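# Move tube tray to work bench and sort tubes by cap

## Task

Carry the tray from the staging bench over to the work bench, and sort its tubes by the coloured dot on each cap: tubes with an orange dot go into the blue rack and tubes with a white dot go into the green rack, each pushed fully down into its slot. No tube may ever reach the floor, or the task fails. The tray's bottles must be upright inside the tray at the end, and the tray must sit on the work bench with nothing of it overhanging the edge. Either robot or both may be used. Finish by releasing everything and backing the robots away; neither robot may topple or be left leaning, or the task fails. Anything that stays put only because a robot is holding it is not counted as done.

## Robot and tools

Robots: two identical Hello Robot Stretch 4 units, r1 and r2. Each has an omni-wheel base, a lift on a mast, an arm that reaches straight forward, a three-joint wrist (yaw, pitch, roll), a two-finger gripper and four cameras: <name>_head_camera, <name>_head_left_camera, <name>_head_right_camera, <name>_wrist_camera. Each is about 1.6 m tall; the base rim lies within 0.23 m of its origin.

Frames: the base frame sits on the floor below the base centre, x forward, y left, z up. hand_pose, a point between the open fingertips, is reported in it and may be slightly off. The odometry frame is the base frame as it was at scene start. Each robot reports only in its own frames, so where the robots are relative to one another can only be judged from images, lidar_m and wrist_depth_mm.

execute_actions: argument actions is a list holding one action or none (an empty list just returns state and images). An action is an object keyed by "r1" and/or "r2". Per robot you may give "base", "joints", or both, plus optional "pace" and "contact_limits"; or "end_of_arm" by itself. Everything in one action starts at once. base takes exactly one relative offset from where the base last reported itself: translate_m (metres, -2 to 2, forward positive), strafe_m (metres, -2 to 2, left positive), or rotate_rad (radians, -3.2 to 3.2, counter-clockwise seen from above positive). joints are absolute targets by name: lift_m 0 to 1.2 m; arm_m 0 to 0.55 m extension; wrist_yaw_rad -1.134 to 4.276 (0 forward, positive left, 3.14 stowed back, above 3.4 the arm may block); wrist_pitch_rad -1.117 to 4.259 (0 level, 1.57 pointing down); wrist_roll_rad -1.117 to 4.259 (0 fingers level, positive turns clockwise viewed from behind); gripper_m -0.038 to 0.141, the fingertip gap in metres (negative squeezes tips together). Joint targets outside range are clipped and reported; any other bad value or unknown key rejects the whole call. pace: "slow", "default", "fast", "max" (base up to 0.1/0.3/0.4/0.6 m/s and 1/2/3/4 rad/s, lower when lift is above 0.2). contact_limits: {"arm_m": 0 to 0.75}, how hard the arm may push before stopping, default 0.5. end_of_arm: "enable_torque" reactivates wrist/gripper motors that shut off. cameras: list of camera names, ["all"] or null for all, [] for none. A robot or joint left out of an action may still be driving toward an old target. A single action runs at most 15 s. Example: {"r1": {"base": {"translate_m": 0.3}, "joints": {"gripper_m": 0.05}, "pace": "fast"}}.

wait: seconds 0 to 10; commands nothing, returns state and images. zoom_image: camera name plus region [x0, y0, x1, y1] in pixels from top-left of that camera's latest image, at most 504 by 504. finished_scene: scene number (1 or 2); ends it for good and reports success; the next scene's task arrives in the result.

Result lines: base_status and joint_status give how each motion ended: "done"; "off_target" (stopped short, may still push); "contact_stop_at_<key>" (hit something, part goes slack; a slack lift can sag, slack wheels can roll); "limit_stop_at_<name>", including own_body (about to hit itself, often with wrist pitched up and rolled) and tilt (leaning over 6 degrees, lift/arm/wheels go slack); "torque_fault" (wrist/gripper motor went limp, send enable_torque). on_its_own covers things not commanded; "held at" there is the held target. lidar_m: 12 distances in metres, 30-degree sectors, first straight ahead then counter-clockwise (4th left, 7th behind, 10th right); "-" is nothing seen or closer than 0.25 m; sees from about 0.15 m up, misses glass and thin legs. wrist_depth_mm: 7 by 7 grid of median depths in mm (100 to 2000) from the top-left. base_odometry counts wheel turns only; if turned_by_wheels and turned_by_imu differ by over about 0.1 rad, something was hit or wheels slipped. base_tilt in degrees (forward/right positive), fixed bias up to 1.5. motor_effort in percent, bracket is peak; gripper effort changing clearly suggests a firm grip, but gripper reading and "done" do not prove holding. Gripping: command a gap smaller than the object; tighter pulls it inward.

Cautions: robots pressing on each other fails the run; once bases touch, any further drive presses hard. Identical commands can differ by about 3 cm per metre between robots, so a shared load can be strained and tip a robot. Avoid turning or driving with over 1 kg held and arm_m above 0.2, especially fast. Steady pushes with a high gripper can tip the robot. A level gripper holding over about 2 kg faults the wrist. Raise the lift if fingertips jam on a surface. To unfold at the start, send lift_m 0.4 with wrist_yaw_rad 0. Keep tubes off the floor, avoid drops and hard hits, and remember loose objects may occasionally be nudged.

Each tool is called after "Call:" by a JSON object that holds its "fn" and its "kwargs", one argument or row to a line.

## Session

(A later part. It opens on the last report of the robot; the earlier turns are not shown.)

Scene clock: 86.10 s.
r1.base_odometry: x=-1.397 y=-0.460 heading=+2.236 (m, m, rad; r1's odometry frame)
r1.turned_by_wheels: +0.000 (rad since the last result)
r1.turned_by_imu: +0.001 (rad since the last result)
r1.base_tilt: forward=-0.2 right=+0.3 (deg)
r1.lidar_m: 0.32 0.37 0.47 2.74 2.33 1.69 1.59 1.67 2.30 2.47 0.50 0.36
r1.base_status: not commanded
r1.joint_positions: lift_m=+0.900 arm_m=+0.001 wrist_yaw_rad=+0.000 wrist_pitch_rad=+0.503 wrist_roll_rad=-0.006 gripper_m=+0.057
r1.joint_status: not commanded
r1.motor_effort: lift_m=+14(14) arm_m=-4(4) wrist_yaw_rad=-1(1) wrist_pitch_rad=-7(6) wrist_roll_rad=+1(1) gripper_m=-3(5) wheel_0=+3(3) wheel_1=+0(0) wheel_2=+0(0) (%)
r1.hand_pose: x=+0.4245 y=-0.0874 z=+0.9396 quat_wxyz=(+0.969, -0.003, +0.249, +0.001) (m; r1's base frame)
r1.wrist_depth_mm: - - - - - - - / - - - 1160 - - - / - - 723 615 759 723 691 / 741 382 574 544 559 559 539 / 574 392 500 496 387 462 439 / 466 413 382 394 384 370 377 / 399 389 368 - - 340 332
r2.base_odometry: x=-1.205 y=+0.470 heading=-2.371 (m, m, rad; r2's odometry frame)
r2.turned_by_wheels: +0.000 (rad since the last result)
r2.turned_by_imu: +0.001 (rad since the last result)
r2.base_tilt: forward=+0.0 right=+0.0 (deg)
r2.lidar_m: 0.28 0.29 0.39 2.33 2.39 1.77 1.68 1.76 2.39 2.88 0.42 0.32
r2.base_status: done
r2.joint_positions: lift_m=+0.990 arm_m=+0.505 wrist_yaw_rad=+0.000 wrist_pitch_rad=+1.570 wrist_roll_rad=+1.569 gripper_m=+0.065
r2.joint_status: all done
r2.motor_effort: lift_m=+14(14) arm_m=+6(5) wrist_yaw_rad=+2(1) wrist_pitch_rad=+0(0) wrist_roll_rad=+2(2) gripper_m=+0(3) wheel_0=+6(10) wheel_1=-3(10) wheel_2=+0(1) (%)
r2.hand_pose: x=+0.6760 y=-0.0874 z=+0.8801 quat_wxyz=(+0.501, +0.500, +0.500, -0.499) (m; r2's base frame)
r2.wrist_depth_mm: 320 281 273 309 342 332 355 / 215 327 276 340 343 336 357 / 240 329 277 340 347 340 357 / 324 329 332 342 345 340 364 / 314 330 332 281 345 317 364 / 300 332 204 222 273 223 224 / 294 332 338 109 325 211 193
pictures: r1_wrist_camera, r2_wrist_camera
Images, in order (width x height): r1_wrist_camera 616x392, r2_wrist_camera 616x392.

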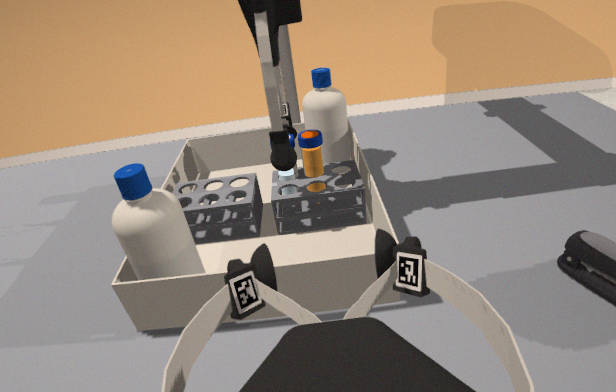

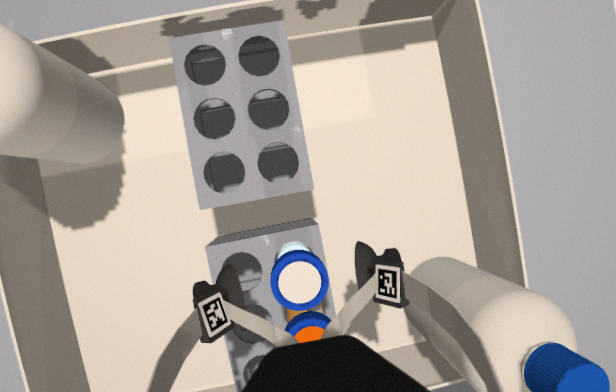

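Call:
{"fn": "execute_actions", "kwargs": {
  "actions": [
    {"r2":{"joints":{"gripper_m":0.012,"lift_m":0.994}}}
  ],
  "cameras": ["r1_wrist_camera","r2_wrist_camera"]
}}

Call:
{"fn": "execute_actions", "kwargs": {
  "actions": [
    {"r2":{"joints":{"lift_m":1.09}}}
  ],
  "cameras": ["r1_wrist_camera","r2_wrist_camera"]
}}

Scene clock: 91.53 s.
r1.base_odometry: x=-1.397 y=-0.460 heading=+2.236 (m, m, rad; r1's odometry frame)
r1.turned_by_wheels: +0.000 (rad since the last result)
r1.turned_by_imu: +0.001 (rad since the last result)
r1.base_tilt: forward=-0.2 right=+0.3 (deg)
r1.lidar_m: 0.35 0.34 0.49 2.72 2.30 1.71 1.59 1.65 2.29 2.47 0.50 0.38
r1.base_status: not commanded
r1.joint_positions: lift_m=+0.900 arm_m=+0.001 wrist_yaw_rad=+0.000 wrist_pitch_rad=+0.503 wrist_roll_rad=-0.006 gripper_m=+0.057
r1.joint_status: not commanded
r1.motor_effort: lift_m=+14(14) arm_m=-4(4) wrist_yaw_rad=-1(1) wrist_pitch_rad=-7(6) wrist_roll_rad=+1(1) gripper_m=-1(4) wheel_0=+3(3) wheel_1=+0(0) wheel_2=+0(0) (%)
r1.hand_pose: x=+0.4245 y=-0.0874 z=+0.9396 quat_wxyz=(+0.969, -0.003, +0.249, +0.001) (m; r1's base frame)
r1.wrist_depth_mm: - - - - - - - / - - - 1205 - - - / - - 732 615 759 715 691 / 741 379 580 554 559 554 544 / 574 392 504 504 389 459 436 / 466 413 382 397 387 370 377 / 402 387 368 - - 342 329
r2.base_odometry: x=-1.205 y=+0.470 heading=-2.371 (m, m, rad; r2's odometry frame)
r2.turned_by_wheels: +0.000 (rad since the last result)
r2.turned_by_imu: +0.001 (rad since the last result)
r2.base_tilt: forward=-0.1 right=-0.1 (deg)
r2.lidar_m: 0.28 0.32 0.42 2.34 2.41 1.74 1.67 1.77 2.39 2.88 0.43 0.30
r2.base_status: not commanded
r2.joint_positions: lift_m=+0.994 arm_m=+0.505 wrist_yaw_rad=+0.000 wrist_pitch_rad=+1.570 wrist_roll_rad=+1.569 gripper_m=+0.012
r2.joint_status: all done
r2.motor_effort: lift_m=+22(21) arm_m=+6(6) wrist_yaw_rad=+1(2) wrist_pitch_rad=+0(0) wrist_roll_rad=+1(2) gripper_m=-13(12) wheel_0=+6(6) wheel_1=-3(3) wheel_2=+0(0) (%)
r2.hand_pose: x=+0.6760 y=-0.0874 z=+0.8834 quat_wxyz=(+0.501, +0.500, +0.500, -0.499) (m; r2's base frame)
r2.wrist_depth_mm: 324 289 276 310 345 355 362 / 214 327 278 342 347 340 366 / 240 330 281 343 349 343 364 / 327 330 334 343 349 343 366 / 315 332 338 285 349 320 366 / 300 332 197 220 195 223 368 / 293 334 315 109 324 214 193
pictures: r1_wrist_camera, r2_wrist_camera
Images, in order (width x height): r1_wrist_camera 616x392, r2_wrist_camera 616x392.

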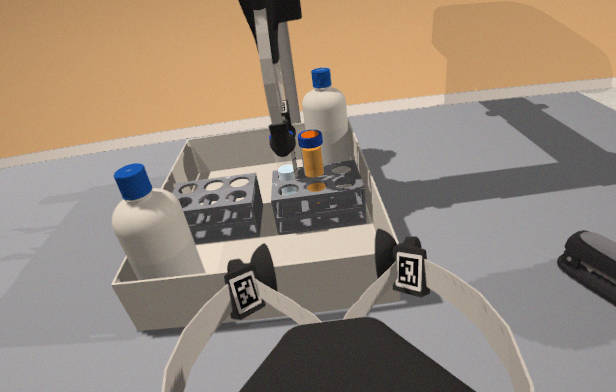

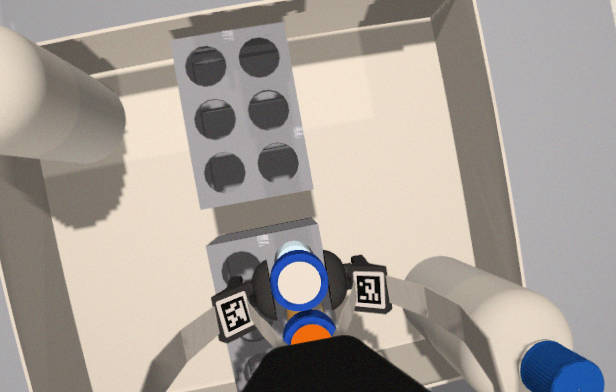

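Scene clock: 92.93 s.
r1.base_odometry: x=-1.397 y=-0.460 heading=+2.236 (m, m, rad; r1's odometry frame)
r1.turned_by_wheels: +0.000 (rad since the last result)
r1.turned_by_imu: +0.000 (rad since the last result)
r1.base_tilt: forward=-0.3 right=+0.3 (deg)
r1.lidar_m: 0.32 0.36 0.50 2.72 2.32 1.71 1.58 1.67 2.31 2.50 0.51 0.36
r1.base_status: not commanded
r1.joint_positions: lift_m=+0.900 arm_m=+0.001 wrist_yaw_rad=+0.000 wrist_pitch_rad=+0.503 wrist_roll_rad=-0.006 gripper_m=+0.057
r1.joint_status: not commanded
r1.motor_effort: lift_m=+14(14) arm_m=-4(4) wrist_yaw_rad=-1(1) wrist_pitch_rad=-7(6) wrist_roll_rad=+1(1) gripper_m=-2(3) wheel_0=+3(3) wheel_1=+0(0) wheel_2=+0(0) (%)
r1.hand_pose: x=+0.4245 y=-0.0874 z=+0.9396 quat_wxyz=(+0.969, -0.003, +0.249, +0.001) (m; r1's base frame)
r1.wrist_depth_mm: - - - - - - - / - - - 621 - - - / - - 732 634 759 715 676 / 741 379 580 549 559 559 535 / 569 392 504 500 387 462 439 / 466 413 384 397 387 370 375 / 399 389 370 - - 338 332
r2.base_odometry: x=-1.205 y=+0.470 heading=-2.371 (m, m, rad; r2's odometry frame)
r2.turned_by_wheels: +0.000 (rad since the last result)
r2.turned_by_imu: +0.000 (rad since the last result)
r2.base_tilt: forward=+0.0 right=+0.0 (deg)
r2.lidar_m: 0.27 0.30 0.39 2.32 2.43 1.75 1.69 1.76 2.39 2.89 0.40 0.29
r2.base_status: not commanded
r2.joint_positions: lift_m=+1.090 arm_m=+0.505 wrist_yaw_rad=+0.000 wrist_pitch_rad=+1.570 wrist_roll_rad=+1.569 gripper_m=+0.012
r2.joint_status: all done
r2.motor_effort: lift_m=+22(25) arm_m=+6(6) wrist_yaw_rad=+2(1) wrist_pitch_rad=+0(1) wrist_roll_rad=+3(2) gripper_m=-14(11) wheel_0=+6(6) wheel_1=-4(3) wheel_2=-1(0) (%)
r2.hand_pose: x=+0.6760 y=-0.0874 z=+0.9794 quat_wxyz=(+0.501, +0.500, +0.500, -0.499) (m; r2's base frame)
r2.wrist_depth_mm: 415 421 430 436 442 459 1281 / 282 407 379 439 442 455 1281 / 286 362 427 436 442 462 462 / 418 424 430 436 445 462 466 / 418 427 427 379 442 462 466 / 421 427 196 220 196 309 469 / 424 394 384 109 459 462 473
pictures: r1_wrist_camera, r2_wrist_camera
Images, in order (width x height): r1_wrist_camera 616x392, r2_wrist_camera 616x392.

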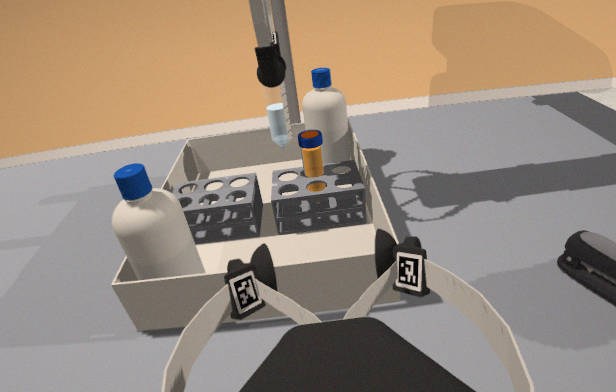

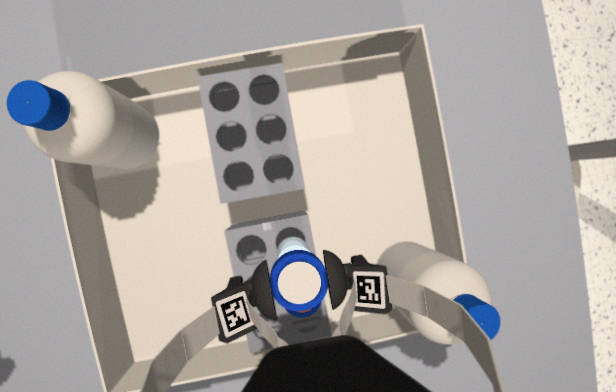

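Call:
{"fn": "execute_actions", "kwargs": {
  "actions": [
    {"r2":{"base":{"translate_m":-0.045},"joints":{"lift_m":1.14,"arm_m":0.548}},"r1":{"base":{"translate_m":0.07},"joints":{"lift_m":1.06,"wrist_pitch_rad":1.57,"arm_m":0.2,"gripper_m":0.065}}}
  ],
  "cameras": []
}}

Call:
{"fn": "execute_actions", "kwargs": {
  "actions": [
    {"r2":{"base":{"strafe_m":0.5},"pace":"fast"},"r1":{"joints":{"arm_m":0.3}}}
  ],
  "cameras": []
}}

Call:
{"fn": "execute_actions", "kwargs": {
  "actions": [
    {"r2":{"base":{"strafe_m":0.5},"joints":{"arm_m":0.45},"pace":"fast"},"r1":{"joints":{"arm_m":0.5}}}
  ],
  "cameras": ["r1_wrist_camera","r2_wrist_camera","r2_head_left_camera"]
}}

Scene clock: 107.43 s.
r1.base_odometry: x=-1.440 y=-0.405 heading=+2.237 (m, m, rad; r1's odometry frame)
r1.turned_by_wheels: +0.000 (rad since the last result)
r1.turned_by_imu: +0.001 (rad since the last result)
r1.base_tilt: forward=-0.2 right=+0.3 (deg)
r1.lidar_m: 0.25 0.27 0.39 2.73 2.45 1.77 1.66 1.75 2.39 2.46 0.43 0.30
r1.base_status: done
r1.joint_positions: lift_m=+1.060 arm_m=+0.199 wrist_yaw_rad=+0.000 wrist_pitch_rad=+1.570 wrist_roll_rad=-0.006 gripper_m=+0.065
r1.joint_status: all done
r1.motor_effort: lift_m=+22(25) arm_m=+4(7) wrist_yaw_rad=-1(0) wrist_pitch_rad=+2(7) wrist_roll_rad=+1(1) gripper_m=-2(5) wheel_0=+3(7) wheel_1=+1(6) wheel_2=+0(13) (%)
r1.hand_pose: x=+0.3704 y=-0.0874 z=+0.9494 quat_wxyz=(+0.707, -0.002, +0.707, +0.002) (m; r1's base frame)
r1.wrist_depth_mm: 355 399 399 392 397 392 397 / 259 338 402 404 397 399 397 / 407 373 402 407 404 402 402 / 415 410 410 413 407 402 404 / 418 418 413 413 410 410 404 / 424 421 195 415 1160 1182 1160 / 1229 1205 976 - - 1205 1160
r2.base_odometry: x=-1.173 y=+0.501 heading=-2.372 (m, m, rad; r2's odometry frame)
r2.turned_by_wheels: -0.001 (rad since the last result)
r2.turned_by_imu: +0.000 (rad since the last result)
r2.base_tilt: forward=+0.0 right=+0.0 (deg)
r2.lidar_m: 0.32 0.33 0.48 2.36 2.36 1.71 1.63 1.72 2.33 2.89 0.49 0.34
r2.base_status: done
r2.joint_positions: lift_m=+1.140 arm_m=+0.547 wrist_yaw_rad=+0.000 wrist_pitch_rad=+1.570 wrist_roll_rad=+1.569 gripper_m=+0.012
r2.joint_status: all done
r2.motor_effort: lift_m=+22(24) arm_m=+6(5) wrist_yaw_rad=+1(1) wrist_pitch_rad=+0(0) wrist_roll_rad=+1(2) gripper_m=-14(10) wheel_0=-7(10) wheel_1=-6(11) wheel_2=+2(12) (%)
r2.hand_pose: x=+0.7180 y=-0.0874 z=+1.0294 quat_wxyz=(+0.501, +0.500, +0.500, -0.499) (m; r2's base frame)
r2.wrist_depth_mm: 462 469 477 488 496 500 1308 / 466 469 452 480 492 512 1336 / 462 362 477 488 492 508 1078 / 469 473 480 492 500 508 1098 / 469 477 484 427 439 512 1336 / 469 477 196 220 196 512 525 / 473 466 488 109 504 517 530
pictures: none
No camera images: the call's "cameras" was empty. Leave "cameras" out to get every camera's image.

Scene clock: 110.33 s.
r1.base_odometry: x=-1.440 y=-0.405 heading=+2.237 (m, m, rad; r1's odometry frame)
r1.turned_by_wheels: +0.000 (rad since the last result)
r1.turned_by_imu: +0.001 (rad since the last result)
r1.base_tilt: forward=-0.2 right=+0.3 (deg)
r1.lidar_m: 0.25 0.28 0.41 2.71 2.42 1.75 1.66 1.73 2.41 2.46 0.39 0.30
r1.base_status: not commanded
r1.joint_positions: lift_m=+1.060 arm_m=+0.299 wrist_yaw_rad=+0.000 wrist_pitch_rad=+1.570 wrist_roll_rad=-0.006 gripper_m=+0.065
r1.joint_status: all done
r1.motor_effort: lift_m=+22(22) arm_m=+4(2) wrist_yaw_rad=-1(1) wrist_pitch_rad=+1(1) wrist_roll_rad=+2(1) gripper_m=-2(1) wheel_0=+3(3) wheel_1=+1(1) wheel_2=+1(1) (%)
r1.hand_pose: x=+0.4704 y=-0.0874 z=+0.9494 quat_wxyz=(+0.707, -0.002, +0.707, +0.002) (m; r1's base frame)
r1.wrist_depth_mm: 359 340 368 336 394 394 394 / 349 368 394 392 399 397 394 / 407 404 402 402 402 402 399 / 265 306 407 404 404 404 402 / 340 375 410 413 407 407 410 / 424 415 195 418 413 413 415 / 421 421 421 - - 809 1160
r2.base_odometry: x=-0.825 y=+0.142 heading=-2.372 (m, m, rad; r2's odometry frame)
r2.turned_by_wheels: +0.000 (rad since the last result)
r2.turned_by_imu: +0.000 (rad since the last result)
r2.base_tilt: forward=+0.0 right=+0.0 (deg)
r2.lidar_m: 0.31 0.35 1.91 1.83 2.38 1.71 1.63 1.70 2.34 1.36 0.49 0.32
r2.base_status: done
r2.joint_positions: lift_m=+1.140 arm_m=+0.547 wrist_yaw_rad=+0.000 wrist_pitch_rad=+1.570 wrist_roll_rad=+1.569 gripper_m=+0.012
r2.joint_status: not commanded
r2.motor_effort: lift_m=+23(22) arm_m=+6(6) wrist_yaw_rad=+2(1) wrist_pitch_rad=+0(0) wrist_roll_rad=+3(2) gripper_m=-13(14) wheel_0=-4(14) wheel_1=+4(14) wheel_2=+0(0) (%)
r2.hand_pose: x=+0.7180 y=-0.0874 z=+1.0294 quat_wxyz=(+0.501, +0.500, +0.500, -0.499) (m; r2's base frame)
r2.wrist_depth_mm: 466 473 480 488 496 508 1308 / 462 473 480 492 500 504 1308 / 462 469 480 492 496 512 1078 / 466 477 484 496 500 512 1098 / 473 480 484 492 500 512 1078 / 473 480 196 220 196 517 521 / 473 480 488 109 512 517 1336
pictures: none
No camera images: the call's "cameras" was empty. Leave "cameras" out to get every camera's image.

Scene clock: 113.23 s.
r1.base_odometry: x=-1.440 y=-0.405 heading=+2.237 (m, m, rad; r1's odometry frame)
r1.turned_by_wheels: +0.000 (rad since the last result)
r1.turned_by_imu: +0.001 (rad since the last result)
r1.base_tilt: forward=-0.2 right=+0.4 (deg)
r1.lidar_m: 0.27 0.27 0.41 2.72 2.42 1.75 1.64 1.73 2.39 2.46 0.43 0.29
r1.base_status: not commanded
r1.joint_positions: lift_m=+1.060 arm_m=+0.499 wrist_yaw_rad=+0.000 wrist_pitch_rad=+1.570 wrist_roll_rad=-0.006 gripper_m=+0.065
r1.joint_status: all done
r1.motor_effort: lift_m=+23(22) arm_m=+4(3) wrist_yaw_rad=-1(1) wrist_pitch_rad=+1(0) wrist_roll_rad=+2(2) gripper_m=-1(0) wheel_0=+3(3) wheel_1=+1(1) wheel_2=+1(1) (%)
r1.hand_pose: x=+0.6704 y=-0.0874 z=+0.9494 quat_wxyz=(+0.707, -0.002, +0.707, +0.002) (m; r1's base frame)
r1.wrist_depth_mm: 402 399 397 260 397 397 394 / 407 397 402 267 399 399 397 / 410 404 402 399 402 402 402 / 415 404 404 404 404 407 402 / 418 349 349 351 347 407 407 / 418 384 195 351 387 410 410 / 427 384 415 - - 415 418
r2.base_odometry: x=-0.478 y=-0.217 heading=-2.372 (m, m, rad; r2's odometry frame)
r2.turned_by_wheels: +0.000 (rad since the last result)
r2.turned_by_imu: +0.000 (rad since the last result)
r2.base_tilt: forward=+0.0 right=+0.0 (deg)
r2.lidar_m: 3.07 3.21 1.36 1.38 2.38 1.73 1.63 1.71 2.32 1.35 0.47 0.49
r2.base_status: done
r2.joint_positions: lift_m=+1.140 arm_m=+0.451 wrist_yaw_rad=+0.000 wrist_pitch_rad=+1.570 wrist_roll_rad=+1.569 gripper_m=+0.012
r2.joint_status: all done
r2.motor_effort: lift_m=+22(22) arm_m=-6(8) wrist_yaw_rad=+2(1) wrist_pitch_rad=+0(1) wrist_roll_rad=+2(1) gripper_m=-14(15) wheel_0=-4(15) wheel_1=+3(17) wheel_2=+0(0) (%)
r2.hand_pose: x=+0.6222 y=-0.0874 z=+1.0294 quat_wxyz=(+0.500, +0.500, +0.500, -0.500) (m; r2's base frame)
r2.wrist_depth_mm: 462 469 480 768 1008 1281 1281 / 668 1205 1229 1255 1255 1281 1281 / 1205 1182 1229 1255 1281 1098 1281 / 1205 1205 1229 1255 1255 1078 1308 / 1160 1205 1255 1255 1281 1078 1336 / 1182 1205 197 220 195 1308 1336 / 1205 1205 1229 109 1281 1308 1336
pictures: r1_wrist_camera, r2_head_left_camera, r2_wrist_camera
Images, in order (width x height): r1_wrist_camera 616x392, r2_head_left_camera 420x672, r2_wrist_camera 616x392.

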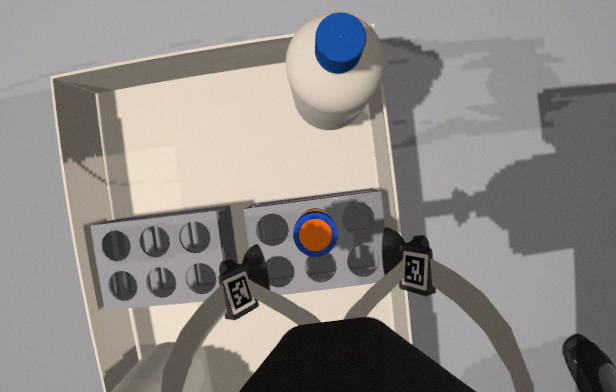

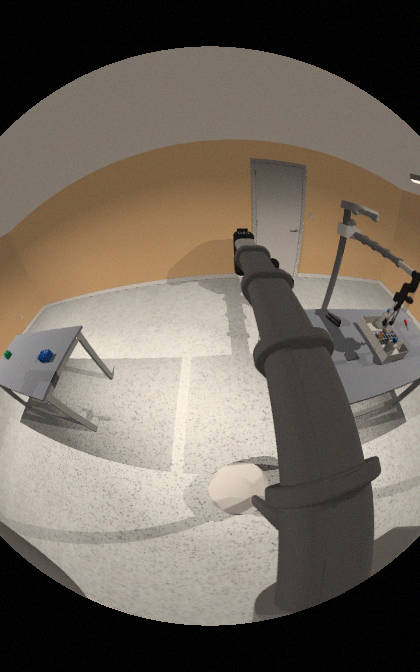

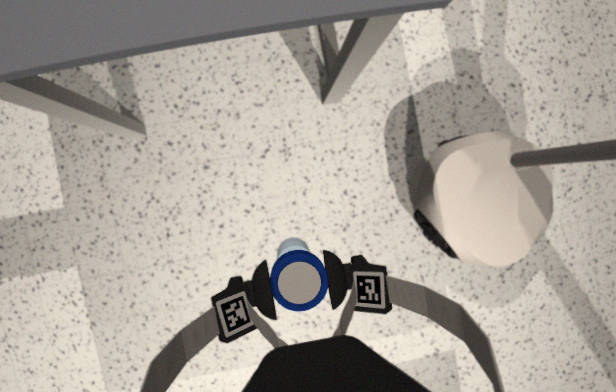

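Call:
{"fn": "execute_actions", "kwargs": {
  "actions": [
    {"r2":{"base":{"strafe_m":0.3},"pace":"fast"},"r1":{"base":{"strafe_m":0.006},"joints":{"arm_m":0.506,"lift_m":0.995}}}
  ],
  "cameras": ["r1_wrist_camera"]
}}

Scene clock: 121.43 s.
r1.base_odometry: x=-1.445 y=-0.409 heading=+2.237 (m, m, rad; r1's odometry frame)
r1.turned_by_wheels: +0.000 (rad since the last result)
r1.turned_by_imu: +0.002 (rad since the last result)
r1.base_tilt: forward=-0.2 right=+0.3 (deg)
r1.lidar_m: 0.26 0.28 0.40 2.74 2.45 1.75 1.67 1.73 2.41 2.46 0.41 0.30
r1.base_status: done
r1.joint_positions: lift_m=+0.995 arm_m=+0.505 wrist_yaw_rad=+0.000 wrist_pitch_rad=+1.570 wrist_roll_rad=-0.006 gripper_m=+0.065
r1.joint_status: all done
r1.motor_effort: lift_m=+14(21) arm_m=+4(7) wrist_yaw_rad=-1(1) wrist_pitch_rad=+1(1) wrist_roll_rad=+1(1) gripper_m=-2(4) wheel_0=+0(7) wheel_1=+0(10) wheel_2=+0(2) (%)
r1.hand_pose: x=+0.6763 y=-0.0874 z=+0.8851 quat_wxyz=(+0.707, -0.002, +0.707, +0.002) (m; r1's base frame)
r1.wrist_depth_mm: 338 336 297 196 194 332 330 / 306 336 336 232 224 336 334 / 320 340 338 340 338 338 336 / 312 342 342 338 336 342 340 / 290 317 285 267 283 345 342 / 291 290 195 286 283 345 347 / 306 353 353 - - 349 347
r2.base_odometry: x=-0.269 y=-0.432 heading=-2.373 (m, m, rad; r2's odometry frame)
r2.turned_by_wheels: +0.000 (rad since the last result)
r2.turned_by_imu: +0.001 (rad since the last result)
r2.base_tilt: forward=+0.0 right=-0.1 (deg)
r2.lidar_m: 3.07 1.49 1.04 1.32 2.34 1.74 1.64 1.72 2.36 1.33 0.72 0.94
r2.base_status: done
r2.joint_positions: lift_m=+1.140 arm_m=+0.451 wrist_yaw_rad=+0.000 wrist_pitch_rad=+1.570 wrist_roll_rad=+1.569 gripper_m=+0.012
r2.joint_status: not commanded
r2.motor_effort: lift_m=+22(22) arm_m=-6(6) wrist_yaw_rad=+2(2) wrist_pitch_rad=+0(1) wrist_roll_rad=+2(1) gripper_m=-11(13) wheel_0=-4(15) wheel_1=+3(6) wheel_2=+0(1) (%)
r2.hand_pose: x=+0.6222 y=-0.0874 z=+1.0294 quat_wxyz=(+0.500, +0.500, +0.500, -0.500) (m; r2's base frame)
r2.wrist_depth_mm: 1160 1205 1205 1229 1255 1281 1308 / 1205 1182 1205 1255 1255 1281 1308 / 1182 1205 1229 1255 1281 1098 1308 / 1205 1229 1229 1255 1255 1078 1281 / 1182 1205 1255 1255 1281 1078 1308 / 1205 1205 197 220 196 1308 1336 / 1182 1229 1229 109 1308 1308 1366
pictures: r1_wrist_camera
Images, in order (width x height): r1_wrist_camera 616x392.

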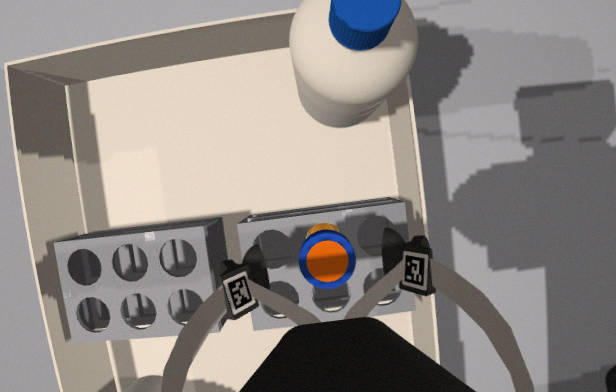

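Call:
{"fn": "execute_actions", "kwargs": {
  "actions": [
    {"r2":{"base":{"strafe_m":0.1},"pace":"fast"},"r1":{"joints":{"gripper_m":0.012,"lift_m":0.993}}}
  ],
  "cameras": ["r1_wrist_camera"]
}}

Call:
{"fn": "execute_actions", "kwargs": {
  "actions": [
    {"r2":{"base":{"strafe_m":0.12},"pace":"fast"},"r1":{"joints":{"lift_m":1.09}}}
  ],
  "cameras": ["r1_wrist_camera","r1_head_right_camera"]
}}

Scene clock: 126.33 s.
r1.base_odometry: x=-1.445 y=-0.409 heading=+2.237 (m, m, rad; r1's odometry frame)
r1.turned_by_wheels: +0.000 (rad since the last result)
r1.turned_by_imu: +0.001 (rad since the last result)
r1.base_tilt: forward=-0.1 right=+0.3 (deg)
r1.lidar_m: 0.25 0.26 0.38 2.72 2.45 1.77 1.67 1.73 2.42 2.45 0.41 0.30
r1.base_status: not commanded
r1.joint_positions: lift_m=+0.993 arm_m=+0.505 wrist_yaw_rad=+0.000 wrist_pitch_rad=+1.570 wrist_roll_rad=-0.006 gripper_m=+0.012
r1.joint_status: all done
r1.motor_effort: lift_m=+14(16) arm_m=+4(4) wrist_yaw_rad=-1(1) wrist_pitch_rad=+1(0) wrist_roll_rad=+1(1) gripper_m=-11(13) wheel_0=+0(0) wheel_1=+0(0) wheel_2=+0(0) (%)
r1.hand_pose: x=+0.6763 y=-0.0874 z=+0.8831 quat_wxyz=(+0.707, -0.002, +0.707, +0.002) (m; r1's base frame)
r1.wrist_depth_mm: 334 332 294 195 191 329 329 / 306 336 336 234 225 332 332 / 319 342 334 336 336 336 334 / 310 342 340 338 334 340 338 / 289 312 294 217 216 343 342 / 289 287 186 283 272 343 343 / 306 349 347 - - 347 347
r2.base_odometry: x=-0.200 y=-0.504 heading=-2.373 (m, m, rad; r2's odometry frame)
r2.turned_by_wheels: +0.000 (rad since the last result)
r2.turned_by_imu: +0.001 (rad since the last result)
r2.base_tilt: forward=+0.0 right=+0.0 (deg)
r2.lidar_m: 0.60 1.31 0.97 1.34 2.36 1.73 1.63 1.75 2.33 1.35 0.81 1.04
r2.base_status: done
r2.joint_positions: lift_m=+1.140 arm_m=+0.451 wrist_yaw_rad=+0.000 wrist_pitch_rad=+1.570 wrist_roll_rad=+1.569 gripper_m=+0.012
r2.joint_status: not commanded
r2.motor_effort: lift_m=+22(22) arm_m=-6(7) wrist_yaw_rad=+2(2) wrist_pitch_rad=+0(0) wrist_roll_rad=+0(1) gripper_m=-13(15) wheel_0=-6(14) wheel_1=+4(13) wheel_2=+0(1) (%)
r2.hand_pose: x=+0.6222 y=-0.0874 z=+1.0294 quat_wxyz=(+0.500, +0.500, +0.500, -0.500) (m; r2's base frame)
r2.wrist_depth_mm: 1182 1205 1229 1229 1229 1281 1308 / 1182 1205 1229 1229 1281 1281 1308 / 1182 1229 1205 1255 1255 1078 1308 / 1205 1205 1229 1255 1308 1078 1336 / 1182 1205 1229 1229 1281 1098 1336 / 1205 1229 197 220 196 1281 1308 / 1205 1205 1229 109 1308 1308 1336
pictures: r1_wrist_camera
Images, in order (width x height): r1_wrist_camera 616x392.

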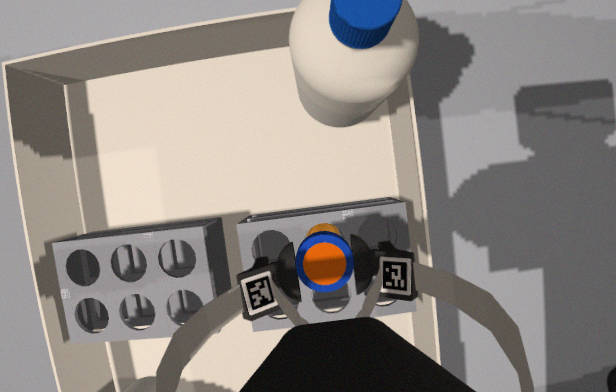

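Scene clock: 127.87 s.
r1.base_odometry: x=-1.445 y=-0.409 heading=+2.237 (m, m, rad; r1's odometry frame)
r1.turned_by_wheels: +0.000 (rad since the last result)
r1.turned_by_imu: +0.000 (rad since the last result)
r1.base_tilt: forward=-0.2 right=+0.3 (deg)
r1.lidar_m: 0.27 0.27 0.39 2.71 2.41 1.76 1.66 1.76 2.39 2.47 0.40 0.29
r1.base_status: not commanded
r1.joint_positions: lift_m=+1.090 arm_m=+0.505 wrist_yaw_rad=+0.000 wrist_pitch_rad=+1.570 wrist_roll_rad=-0.006 gripper_m=+0.012
r1.joint_status: all done
r1.motor_effort: lift_m=+23(23) arm_m=+4(4) wrist_yaw_rad=-1(1) wrist_pitch_rad=+1(1) wrist_roll_rad=+1(1) gripper_m=-12(15) wheel_0=+0(0) wheel_1=+0(0) wheel_2=+0(0) (%)
r1.hand_pose: x=+0.6764 y=-0.0874 z=+0.9793 quat_wxyz=(+0.707, -0.002, +0.707, +0.002) (m; r1's base frame)
r1.wrist_depth_mm: 430 427 430 427 424 421 418 / 433 430 430 297 427 427 424 / 436 433 433 433 430 430 430 / 442 436 433 433 433 436 433 / 449 379 382 216 215 439 433 / 452 436 186 439 366 439 439 / 452 424 445 - - 445 442
r2.base_odometry: x=-0.116 y=-0.590 heading=-2.373 (m, m, rad; r2's odometry frame)
r2.turned_by_wheels: +0.000 (rad since the last result)
r2.turned_by_imu: +0.000 (rad since the last result)
r2.base_tilt: forward=-0.1 right=-0.1 (deg)
r2.lidar_m: 3.08 1.13 0.85 1.28 2.39 1.73 1.66 1.72 2.37 1.34 0.93 1.24
r2.base_status: done
r2.joint_positions: lift_m=+1.140 arm_m=+0.451 wrist_yaw_rad=+0.000 wrist_pitch_rad=+1.570 wrist_roll_rad=+1.569 gripper_m=+0.012
r2.joint_status: not commanded
r2.motor_effort: lift_m=+22(22) arm_m=-6(6) wrist_yaw_rad=+2(2) wrist_pitch_rad=+0(1) wrist_roll_rad=+1(2) gripper_m=-13(15) wheel_0=-6(14) wheel_1=+4(14) wheel_2=+0(3) (%)
r2.hand_pose: x=+0.6222 y=-0.0874 z=+1.0294 quat_wxyz=(+0.500, +0.500, +0.500, -0.500) (m; r2's base frame)
r2.wrist_depth_mm: 1160 1205 1205 1229 1229 1281 1281 / 1182 1205 1229 1229 1281 1308 1336 / 1182 1229 1229 1281 1281 1078 1336 / 1205 1205 1255 1255 1255 1078 1336 / 1205 1229 1229 1205 1281 1098 1336 / 1205 1229 197 220 196 1308 1336 / 1182 1229 1205 109 1308 1308 1366
pictures: r1_head_right_camera, r1_wrist_camera
Images, in order (width x height): r1_head_right_camera 420x672, r1_wrist_camera 616x392.

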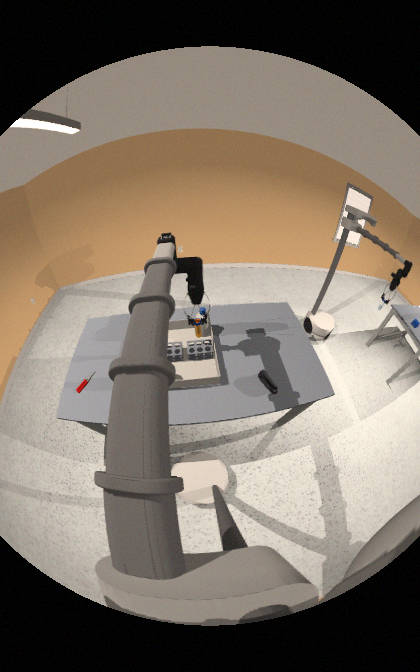

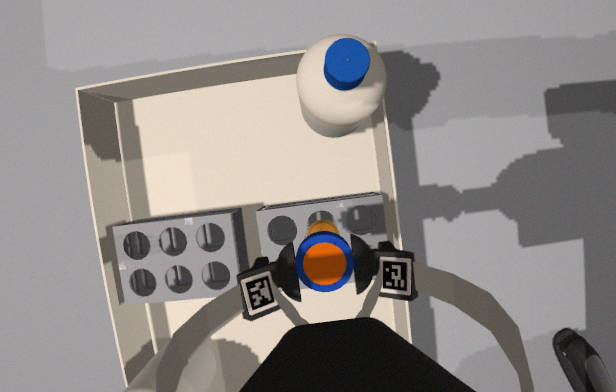

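Call:
{"fn": "execute_actions", "kwargs": {
  "actions": [
    {"r2":{"base":{"strafe_m":0.1},"pace":"fast"},"r1":{"base":{"translate_m":-0.06},"joints":{"lift_m":1.13}}}
  ],
  "cameras": []
}}

Call:
{"fn": "execute_actions", "kwargs": {
  "actions": [
    {"r2":{"base":{"strafe_m":1.8},"pace":"fast"},"r1":{"base":{"strafe_m":-2.0},"pace":"fast"}}
  ],
  "cameras": ["r1_wrist_camera","r1_head_right_camera","r2_wrist_camera","r2_head_right_camera","r2_head_left_camera"]
}}

Scene clock: 135.30 s.
r1.base_odometry: x=-1.408 y=-0.456 heading=+2.237 (m, m, rad; r1's odometry frame)
r1.turned_by_wheels: +0.000 (rad since the last result)
r1.turned_by_imu: +0.001 (rad since the last result)
r1.base_tilt: forward=-0.2 right=+0.3 (deg)
r1.lidar_m: 0.31 0.34 0.44 2.73 2.32 1.71 1.61 1.67 2.31 2.48 0.48 0.35
r1.base_status: done
r1.joint_positions: lift_m=+1.130 arm_m=+0.505 wrist_yaw_rad=+0.000 wrist_pitch_rad=+1.570 wrist_roll_rad=-0.006 gripper_m=+0.012
r1.joint_status: all done
r1.motor_effort: lift_m=+23(24) arm_m=+4(4) wrist_yaw_rad=-1(1) wrist_pitch_rad=+1(1) wrist_roll_rad=+1(1) gripper_m=-15(13) wheel_0=-3(9) wheel_1=-2(10) wheel_2=+1(12) (%)
r1.hand_pose: x=+0.6764 y=-0.0874 z=+1.0194 quat_wxyz=(+0.707, -0.002, +0.707, +0.002) (m; r1's base frame)
r1.wrist_depth_mm: 473 462 452 330 469 462 459 / 473 469 466 469 462 466 462 / 477 469 469 469 466 469 469 / 480 421 452 418 477 469 473 / 488 484 484 216 214 477 480 / 496 449 187 480 439 477 469 / 496 343 445 - - 480 484
r2.base_odometry: x=-0.047 y=-0.662 heading=-2.373 (m, m, rad; r2's odometry frame)
r2.turned_by_wheels: +0.000 (rad since the last result)
r2.turned_by_imu: +0.001 (rad since the last result)
r2.base_tilt: forward=+0.0 right=-0.1 (deg)
r2.lidar_m: 0.58 0.99 0.75 1.28 2.38 1.72 1.63 1.73 2.38 1.35 1.02 1.36
r2.base_status: done
r2.joint_positions: lift_m=+1.140 arm_m=+0.451 wrist_yaw_rad=+0.000 wrist_pitch_rad=+1.570 wrist_roll_rad=+1.569 gripper_m=+0.012
r2.joint_status: not commanded
r2.motor_effort: lift_m=+22(22) arm_m=-6(7) wrist_yaw_rad=+2(2) wrist_pitch_rad=-1(0) wrist_roll_rad=+2(3) gripper_m=-13(12) wheel_0=-4(16) wheel_1=+4(10) wheel_2=+0(0) (%)
r2.hand_pose: x=+0.6222 y=-0.0874 z=+1.0294 quat_wxyz=(+0.500, +0.500, +0.500, -0.500) (m; r2's base frame)
r2.wrist_depth_mm: 1182 1205 1205 1255 1255 1255 1308 / 1182 1205 1229 1281 1255 1281 1308 / 1182 1205 1229 1281 1281 1078 1308 / 1205 1205 1205 1255 1281 1098 1308 / 1205 1205 1229 1255 1308 1098 1336 / 1229 1205 196 220 196 1281 1336 / 1205 1229 1255 109 1308 1308 1366
pictures: none
No camera images: the call's "cameras" was empty. Leave "cameras" out to get every camera's image.

Scene clock: 142.87 s.
r1.base_odometry: x=+0.165 y=+0.779 heading=+2.237 (m, m, rad; r1's odometry frame)
r1.turned_by_wheels: +0.000 (rad since the last result)
r1.turned_by_imu: +0.002 (rad since the last result)
r1.base_tilt: forward=-0.2 right=+0.4 (deg)
r1.lidar_m: 0.63 3.20 1.26 1.34 2.29 1.68 1.61 1.69 2.29 1.46 0.57 0.62
r1.base_status: done
r1.joint_positions: lift_m=+1.130 arm_m=+0.505 wrist_yaw_rad=+0.000 wrist_pitch_rad=+1.570 wrist_roll_rad=-0.006 gripper_m=+0.012
r1.joint_status: not commanded
r1.motor_effort: lift_m=+22(23) arm_m=+4(4) wrist_yaw_rad=-1(1) wrist_pitch_rad=+1(0) wrist_roll_rad=+1(1) gripper_m=-12(16) wheel_0=+2(9) wheel_1=+0(14) wheel_2=+0(2) (%)
r1.hand_pose: x=+0.6764 y=-0.0874 z=+1.0194 quat_wxyz=(+0.707, -0.002, +0.707, +0.002) (m; r1's base frame)
r1.wrist_depth_mm: 1205 1205 1205 1205 1229 1025 1008 / 1205 1205 1229 1182 1205 1182 1205 / 1229 1229 1255 1205 1205 1229 1205 / 1229 1255 1229 1205 1229 1205 1205 / 1255 1255 1229 216 216 1229 1229 / 1281 1255 186 217 1255 732 683 / 1255 1308 1281 - - 1255 1281
r2.base_odometry: x=+1.204 y=-1.956 heading=-2.373 (m, m, rad; r2's odometry frame)
r2.turned_by_wheels: +0.000 (rad since the last result)
r2.turned_by_imu: +0.000 (rad since the last result)
r2.base_tilt: forward=+0.0 right=+0.0 (deg)
r2.lidar_m: 0.30 0.31 0.44 2.42 2.39 1.74 1.66 1.71 2.39 2.80 0.43 0.31
r2.base_status: done
r2.joint_positions: lift_m=+1.140 arm_m=+0.451 wrist_yaw_rad=+0.000 wrist_pitch_rad=+1.570 wrist_roll_rad=+1.569 gripper_m=+0.012
r2.joint_status: not commanded
r2.motor_effort: lift_m=+22(22) arm_m=-6(6) wrist_yaw_rad=+2(2) wrist_pitch_rad=+0(1) wrist_roll_rad=+2(1) gripper_m=-11(14) wheel_0=-3(14) wheel_1=+2(13) wheel_2=+0(1) (%)
r2.hand_pose: x=+0.6222 y=-0.0874 z=+1.0294 quat_wxyz=(+0.500, +0.500, +0.500, -0.500) (m; r2's base frame)
r2.wrist_depth_mm: 459 469 480 488 496 1281 1308 / 466 473 477 484 496 1281 1308 / 466 473 484 492 504 512 1308 / 469 480 484 496 500 512 1336 / 473 480 488 488 504 512 1308 / 473 477 197 220 196 512 1366 / 469 480 488 109 508 521 1336
pictures: r1_head_right_camera, r1_wrist_camera, r2_head_left_camera, r2_head_right_camera, r2_wrist_camera
Images, in order (width x height): r1_head_right_camera 420x672, r1_wrist_camera 616x392, r2_head_left_camera 420x672, r2_head_right_camera 420x672, r2_wrist_camera 616x392.

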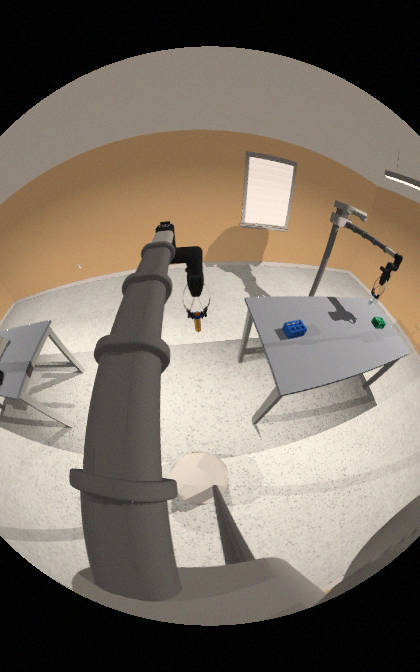

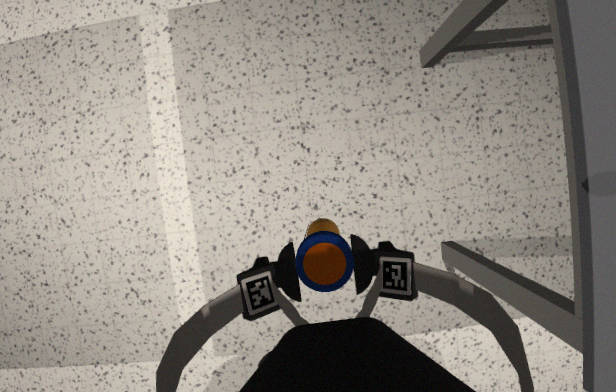

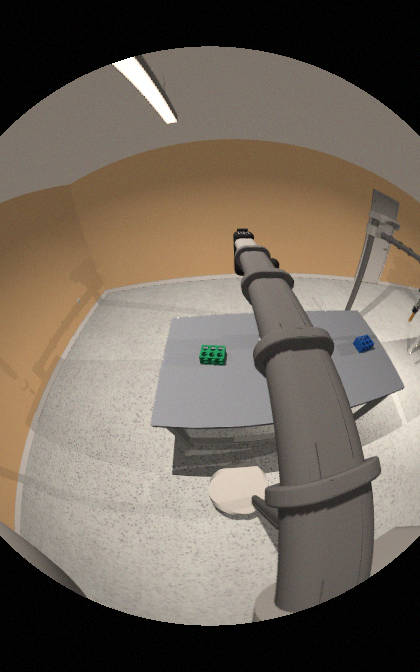

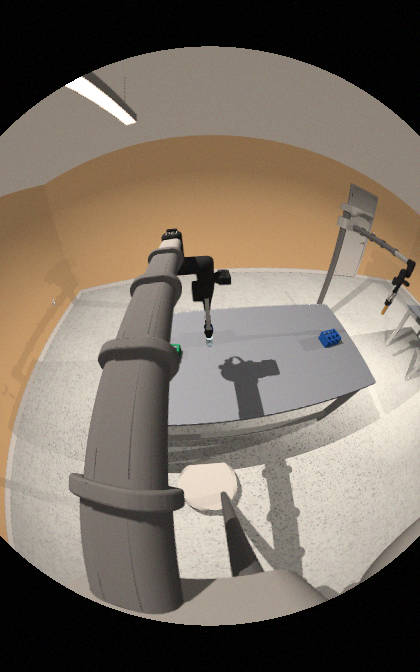

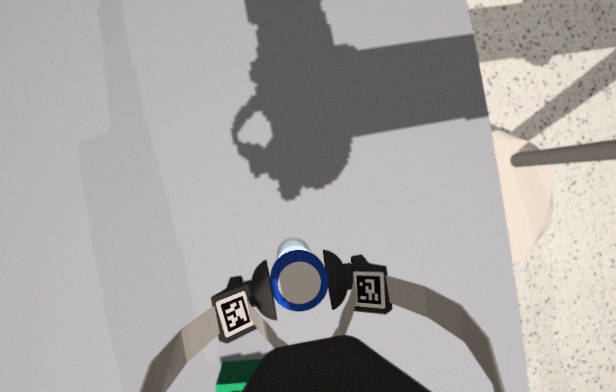

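Call:
{"fn": "execute_actions", "kwargs": {
  "actions": [
    {"r2":{"base":{"strafe_m":0.26},"joints":{"arm_m":0.49,"lift_m":1.09},"pace":"fast"},"r1":{"base":{"strafe_m":-0.58},"joints":{"lift_m":1.09,"arm_m":0.53},"pace":"fast"}}
  ],
  "cameras": ["r1_wrist_camera","r2_wrist_camera"]
}}

Scene clock: 150.67 s.
r1.base_odometry: x=+0.621 y=+1.138 heading=+2.237 (m, m, rad; r1's odometry frame)
r1.turned_by_wheels: +0.000 (rad since the last result)
r1.turned_by_imu: +0.002 (rad since the last result)
r1.base_tilt: forward=-0.2 right=+0.3 (deg)
r1.lidar_m: 0.34 0.36 1.88 1.81 2.33 1.69 1.58 1.68 2.33 3.40 0.49 0.36
r1.base_status: done
r1.joint_positions: lift_m=+1.090 arm_m=+0.529 wrist_yaw_rad=+0.000 wrist_pitch_rad=+1.570 wrist_roll_rad=-0.006 gripper_m=+0.012
r1.joint_status: all done
r1.motor_effort: lift_m=+15(19) arm_m=+4(2) wrist_yaw_rad=-1(0) wrist_pitch_rad=+1(0) wrist_roll_rad=+1(1) gripper_m=-12(13) wheel_0=+1(14) wheel_1=-1(12) wheel_2=+0(1) (%)
r1.hand_pose: x=+0.7004 y=-0.0874 z=+0.9800 quat_wxyz=(+0.707, -0.002, +0.707, +0.002) (m; r1's base frame)
r1.wrist_depth_mm: 1160 430 427 421 427 421 424 / 1182 433 430 427 430 427 424 / 1205 436 433 433 433 427 430 / 1205 1160 439 410 436 436 436 / 1255 1205 445 216 214 433 439 / 1229 1205 187 217 449 439 442 / 1205 1229 452 - - 449 449
r2.base_odometry: x=+1.385 y=-2.143 heading=-2.373 (m, m, rad; r2's odometry frame)
r2.turned_by_wheels: +0.000 (rad since the last result)
r2.turned_by_imu: +0.001 (rad since the last result)
r2.base_tilt: forward=+0.0 right=-0.1 (deg)
r2.lidar_m: 0.28 0.31 2.26 2.17 2.25 1.73 1.66 1.72 2.36 1.32 0.46 0.31
r2.base_status: done
r2.joint_positions: lift_m=+1.090 arm_m=+0.489 wrist_yaw_rad=+0.000 wrist_pitch_rad=+1.570 wrist_roll_rad=+1.569 gripper_m=+0.012
r2.joint_status: all done
r2.motor_effort: lift_m=+16(19) arm_m=+6(7) wrist_yaw_rad=+1(2) wrist_pitch_rad=+1(1) wrist_roll_rad=+2(2) gripper_m=-14(13) wheel_0=-4(14) wheel_1=+3(16) wheel_2=+0(1) (%)
r2.hand_pose: x=+0.6601 y=-0.0874 z=+0.9800 quat_wxyz=(+0.501, +0.500, +0.500, -0.499) (m; r2's base frame)
r2.wrist_depth_mm: 415 421 430 439 445 455 1255 / 418 424 433 442 445 455 1255 / 415 427 436 439 452 459 1060 / 421 427 433 442 449 459 1042 / 424 430 382 379 452 462 469 / 424 430 197 220 196 459 473 / 424 430 439 109 455 462 473
pictures: r1_wrist_camera, r2_wrist_camera
Images, in order (width x height): r1_wrist_camera 616x392, r2_wrist_camera 616x392.

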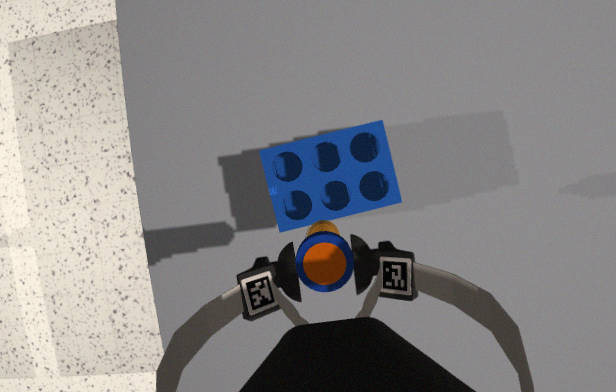

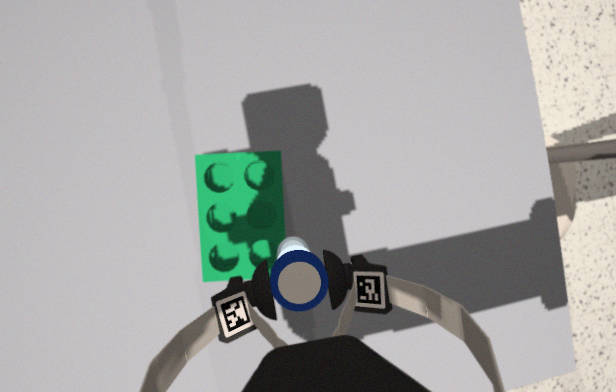

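Call:
{"fn": "execute_actions", "kwargs": {
  "actions": [
    {"r2":{"base":{"strafe_m":-0.031},"joints":{"arm_m":0.516}},"r1":{"base":{"translate_m":0.028}}}
  ],
  "cameras": []
}}

Call:
{"fn": "execute_actions", "kwargs": {
  "actions": [
    {"r1":{"base":{"strafe_m":-0.018}}}
  ],
  "cameras": ["r1_wrist_camera","r2_wrist_camera"]
}}

Call:
{"fn": "zoom_image", "kwargs": {
  "camera": "r1_wrist_camera",
  "region": [230, 130, 430, 300]
}}

Call:
{"fn": "zoom_image", "kwargs": {
  "camera": "r2_wrist_camera",
  "region": [200, 150, 400, 320]
}}

Scene clock: 160.60 s.
r1.base_odometry: x=+0.603 y=+1.160 heading=+2.237 (m, m, rad; r1's odometry frame)
r1.turned_by_wheels: +0.000 (rad since the last result)
r1.turned_by_imu: +0.001 (rad since the last result)
r1.base_tilt: forward=-0.2 right=+0.4 (deg)
r1.lidar_m: 0.28 0.36 1.86 1.82 2.37 1.74 1.62 1.71 2.32 1.35 0.49 0.32
r1.base_status: done
r1.joint_positions: lift_m=+1.090 arm_m=+0.529 wrist_yaw_rad=+0.000 wrist_pitch_rad=+1.570 wrist_roll_rad=-0.006 gripper_m=+0.012
r1.joint_status: not commanded
r1.motor_effort: lift_m=+15(15) arm_m=+4(4) wrist_yaw_rad=-1(1) wrist_pitch_rad=+0(1) wrist_roll_rad=+1(1) gripper_m=-14(16) wheel_0=+2(3) wheel_1=+2(8) wheel_2=-1(11) (%)
r1.hand_pose: x=+0.7004 y=-0.0874 z=+0.9800 quat_wxyz=(+0.707, -0.002, +0.707, +0.002) (m; r1's base frame)
r1.wrist_depth_mm: 1182 430 424 430 427 427 418 / 1182 436 430 427 427 424 424 / 1205 436 436 433 433 433 433 / 1182 1229 439 377 433 436 436 / 1205 1182 445 216 216 439 439 / 1205 1229 186 445 442 442 442 / 1281 1229 452 - - 445 442
r2.base_odometry: x=+1.363 y=-2.120 heading=-2.373 (m, m, rad; r2's odometry frame)
r2.turned_by_wheels: +0.000 (rad since the last result)
r2.turned_by_imu: +0.001 (rad since the last result)
r2.base_tilt: forward=+0.0 right=+0.0 (deg)
r2.lidar_m: 0.30 0.32 2.31 2.16 2.29 1.75 1.66 1.70 2.36 1.35 0.47 0.31
r2.base_status: done
r2.joint_positions: lift_m=+1.090 arm_m=+0.515 wrist_yaw_rad=+0.000 wrist_pitch_rad=+1.570 wrist_roll_rad=+1.569 gripper_m=+0.012
r2.joint_status: all done
r2.motor_effort: lift_m=+16(15) arm_m=+6(6) wrist_yaw_rad=+2(1) wrist_pitch_rad=+1(0) wrist_roll_rad=+2(1) gripper_m=-15(14) wheel_0=+3(12) wheel_1=-5(6) wheel_2=+0(1) (%)
r2.hand_pose: x=+0.6860 y=-0.0874 z=+0.9800 quat_wxyz=(+0.501, +0.500, +0.500, -0.499) (m; r2's base frame)
r2.wrist_depth_mm: 418 421 430 439 442 455 1281 / 418 427 430 439 445 452 1255 / 418 427 433 442 449 459 466 / 418 427 430 442 452 462 466 / 418 427 436 379 452 462 469 / 424 433 196 220 196 462 469 / 424 427 442 109 455 462 469
pictures: none
No camera images: the call's "cameras" was empty. Leave "cameras" out to get every camera's image.

Scene clock: 161.40 s.
r1.base_odometry: x=+0.618 y=+1.171 heading=+2.237 (m, m, rad; r1's odometry frame)
r1.turned_by_wheels: +0.000 (rad since the last result)
r1.turned_by_imu: +0.000 (rad since the last result)
r1.base_tilt: forward=-0.2 right=+0.4 (deg)
r1.lidar_m: 0.32 0.33 1.90 1.84 2.38 1.73 1.63 1.70 2.36 1.37 0.49 0.34
r1.base_status: done
r1.joint_positions: lift_m=+1.090 arm_m=+0.529 wrist_yaw_rad=+0.000 wrist_pitch_rad=+1.570 wrist_roll_rad=-0.006 gripper_m=+0.012
r1.joint_status: not commanded
r1.motor_effort: lift_m=+15(15) arm_m=+4(4) wrist_yaw_rad=-1(1) wrist_pitch_rad=+0(1) wrist_roll_rad=+1(1) gripper_m=-14(13) wheel_0=+3(7) wheel_1=+0(7) wheel_2=+0(2) (%)
r1.hand_pose: x=+0.7004 y=-0.0874 z=+0.9800 quat_wxyz=(+0.707, -0.002, +0.707, +0.002) (m; r1's base frame)
r1.wrist_depth_mm: 1160 430 430 424 421 418 424 / 1182 433 433 430 430 430 421 / 1182 442 433 436 433 427 436 / 1205 442 442 382 436 436 439 / 1205 1229 445 218 215 439 436 / 1205 1229 186 216 445 449 445 / 1255 1229 449 - - 452 445
r2.base_odometry: x=+1.363 y=-2.120 heading=-2.373 (m, m, rad; r2's odometry frame)
r2.turned_by_wheels: +0.000 (rad since the last result)
r2.turned_by_imu: +0.000 (rad since the last result)
r2.base_tilt: forward=+0.0 right=+0.0 (deg)
r2.lidar_m: 0.29 0.31 2.27 2.19 2.27 1.74 1.64 1.73 2.37 1.32 0.44 0.31
r2.base_status: not commanded
r2.joint_positions: lift_m=+1.090 arm_m=+0.515 wrist_yaw_rad=+0.000 wrist_pitch_rad=+1.570 wrist_roll_rad=+1.569 gripper_m=+0.012
r2.joint_status: not commanded
r2.motor_effort: lift_m=+15(15) arm_m=+6(6) wrist_yaw_rad=+2(1) wrist_pitch_rad=-1(0) wrist_roll_rad=+3(2) gripper_m=-14(15) wheel_0=+3(3) wheel_1=-4(4) wheel_2=+0(0) (%)
r2.hand_pose: x=+0.6860 y=-0.0874 z=+0.9800 quat_wxyz=(+0.501, +0.500, +0.500, -0.499) (m; r2's base frame)
r2.wrist_depth_mm: 415 427 433 439 449 455 1255 / 418 424 433 442 449 459 1281 / 418 424 433 439 449 459 466 / 421 427 433 442 452 459 466 / 424 430 433 382 452 462 469 / 424 433 196 220 196 462 473 / 424 427 439 109 455 462 473
pictures: r1_wrist_camera, r2_wrist_camera
Images, in order (width x height): r1_wrist_camera 616x392, r2_wrist_camera 616x392.

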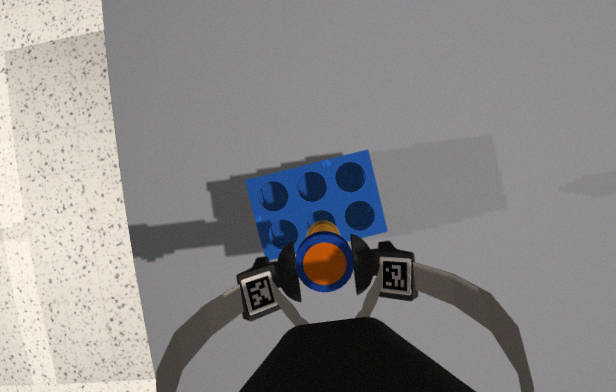

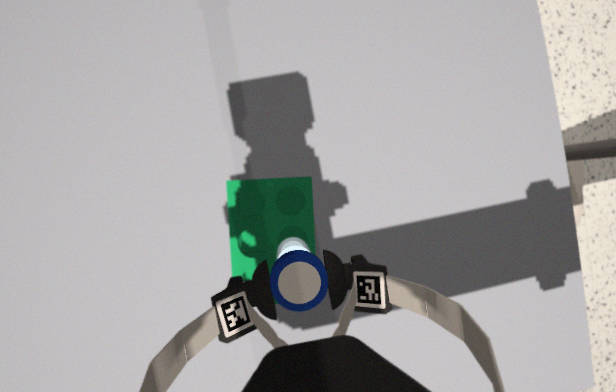

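Region (230, 130, 430, 300) of r1_wrist_camera's 616x392 image, scaled by 2.520; it fills the top 428 rows of this view, and the rest is white.

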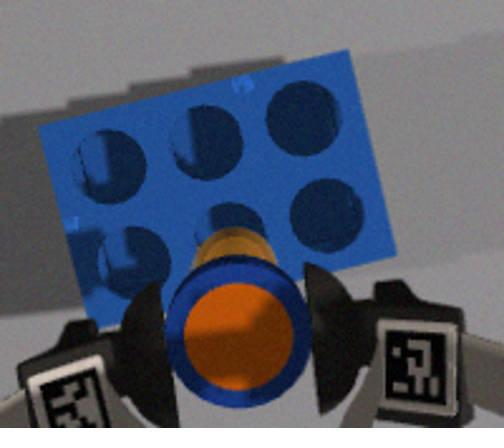

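Region (200, 150, 400, 320) of r2_wrist_camera's 616x392 image, scaled by 2.520; it fills the top 428 rows of this view, and the rest is white.

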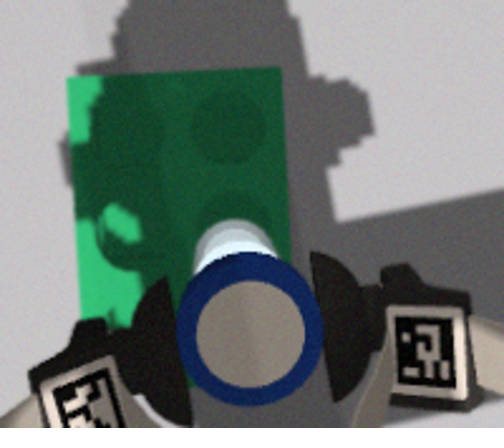

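Call:
{"fn": "execute_actions", "kwargs": {
  "actions": [
    {"r1":{"joints":{"lift_m":1.015},"pace":"slow"},"r2":{"joints":{"lift_m":1.015,"arm_m":0.512},"pace":"slow"}}
  ],
  "cameras": ["r1_wrist_camera","r2_wrist_camera"]
}}

Scene clock: 165.87 s.
r1.base_odometry: x=+0.618 y=+1.171 heading=+2.237 (m, m, rad; r1's odometry frame)
r1.turned_by_wheels: +0.000 (rad since the last result)
r1.turned_by_imu: +0.001 (rad since the last result)
r1.base_tilt: forward=-0.2 right=+0.3 (deg)
r1.lidar_m: 0.31 0.34 1.85 1.81 2.37 1.70 1.64 1.71 2.32 1.35 0.48 0.33
r1.base_status: not commanded
r1.joint_positions: lift_m=+1.015 arm_m=+0.529 wrist_yaw_rad=+0.000 wrist_pitch_rad=+1.570 wrist_roll_rad=-0.006 gripper_m=+0.012
r1.joint_status: all done
r1.motor_effort: lift_m=+14(16) arm_m=+4(4) wrist_yaw_rad=-1(1) wrist_pitch_rad=+1(0) wrist_roll_rad=+1(1) gripper_m=-14(11) wheel_0=+3(3) wheel_1=+0(0) wheel_2=+0(0) (%)
r1.hand_pose: x=+0.7004 y=-0.0874 z=+0.9051 quat_wxyz=(+0.707, -0.002, +0.707, +0.002) (m; r1's base frame)
r1.wrist_depth_mm: 1118 355 355 353 353 349 351 / 1118 355 357 357 355 355 355 / 1160 359 359 362 359 357 357 / 1138 366 364 304 359 359 362 / 1160 370 366 216 216 364 364 / 1160 373 186 368 368 366 366 / 1160 373 373 - - 370 373
r2.base_odometry: x=+1.363 y=-2.120 heading=-2.373 (m, m, rad; r2's odometry frame)
r2.turned_by_wheels: +0.000 (rad since the last result)
r2.turned_by_imu: +0.001 (rad since the last result)
r2.base_tilt: forward=+0.0 right=+0.0 (deg)
r2.lidar_m: 0.30 0.29 2.27 2.19 2.28 1.75 1.67 1.71 2.35 1.32 0.43 0.31
r2.base_status: not commanded
r2.joint_positions: lift_m=+1.015 arm_m=+0.513 wrist_yaw_rad=+0.000 wrist_pitch_rad=+1.570 wrist_roll_rad=+1.569 gripper_m=+0.012
r2.joint_status: all done
r2.motor_effort: lift_m=+14(16) arm_m=-7(7) wrist_yaw_rad=+2(1) wrist_pitch_rad=+0(0) wrist_roll_rad=+2(2) gripper_m=-11(14) wheel_0=+3(3) wheel_1=-5(5) wheel_2=+0(0) (%)
r2.hand_pose: x=+0.6843 y=-0.0874 z=+0.9051 quat_wxyz=(+0.501, +0.500, +0.500, -0.499) (m; r2's base frame)
r2.wrist_depth_mm: 345 351 355 364 368 379 384 / 345 353 359 364 370 377 382 / 347 353 359 366 373 379 387 / 351 355 357 366 373 382 389 / 351 357 359 306 377 382 392 / 353 357 198 220 196 384 392 / 355 357 364 109 382 384 392
pictures: r1_wrist_camera, r2_wrist_camera
Images, in order (width x height): r1_wrist_camera 616x392, r2_wrist_camera 616x392.

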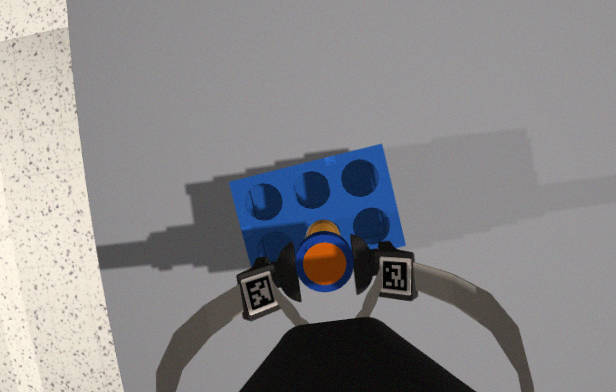

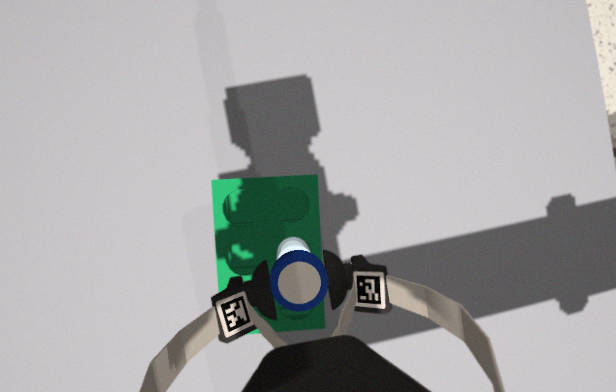

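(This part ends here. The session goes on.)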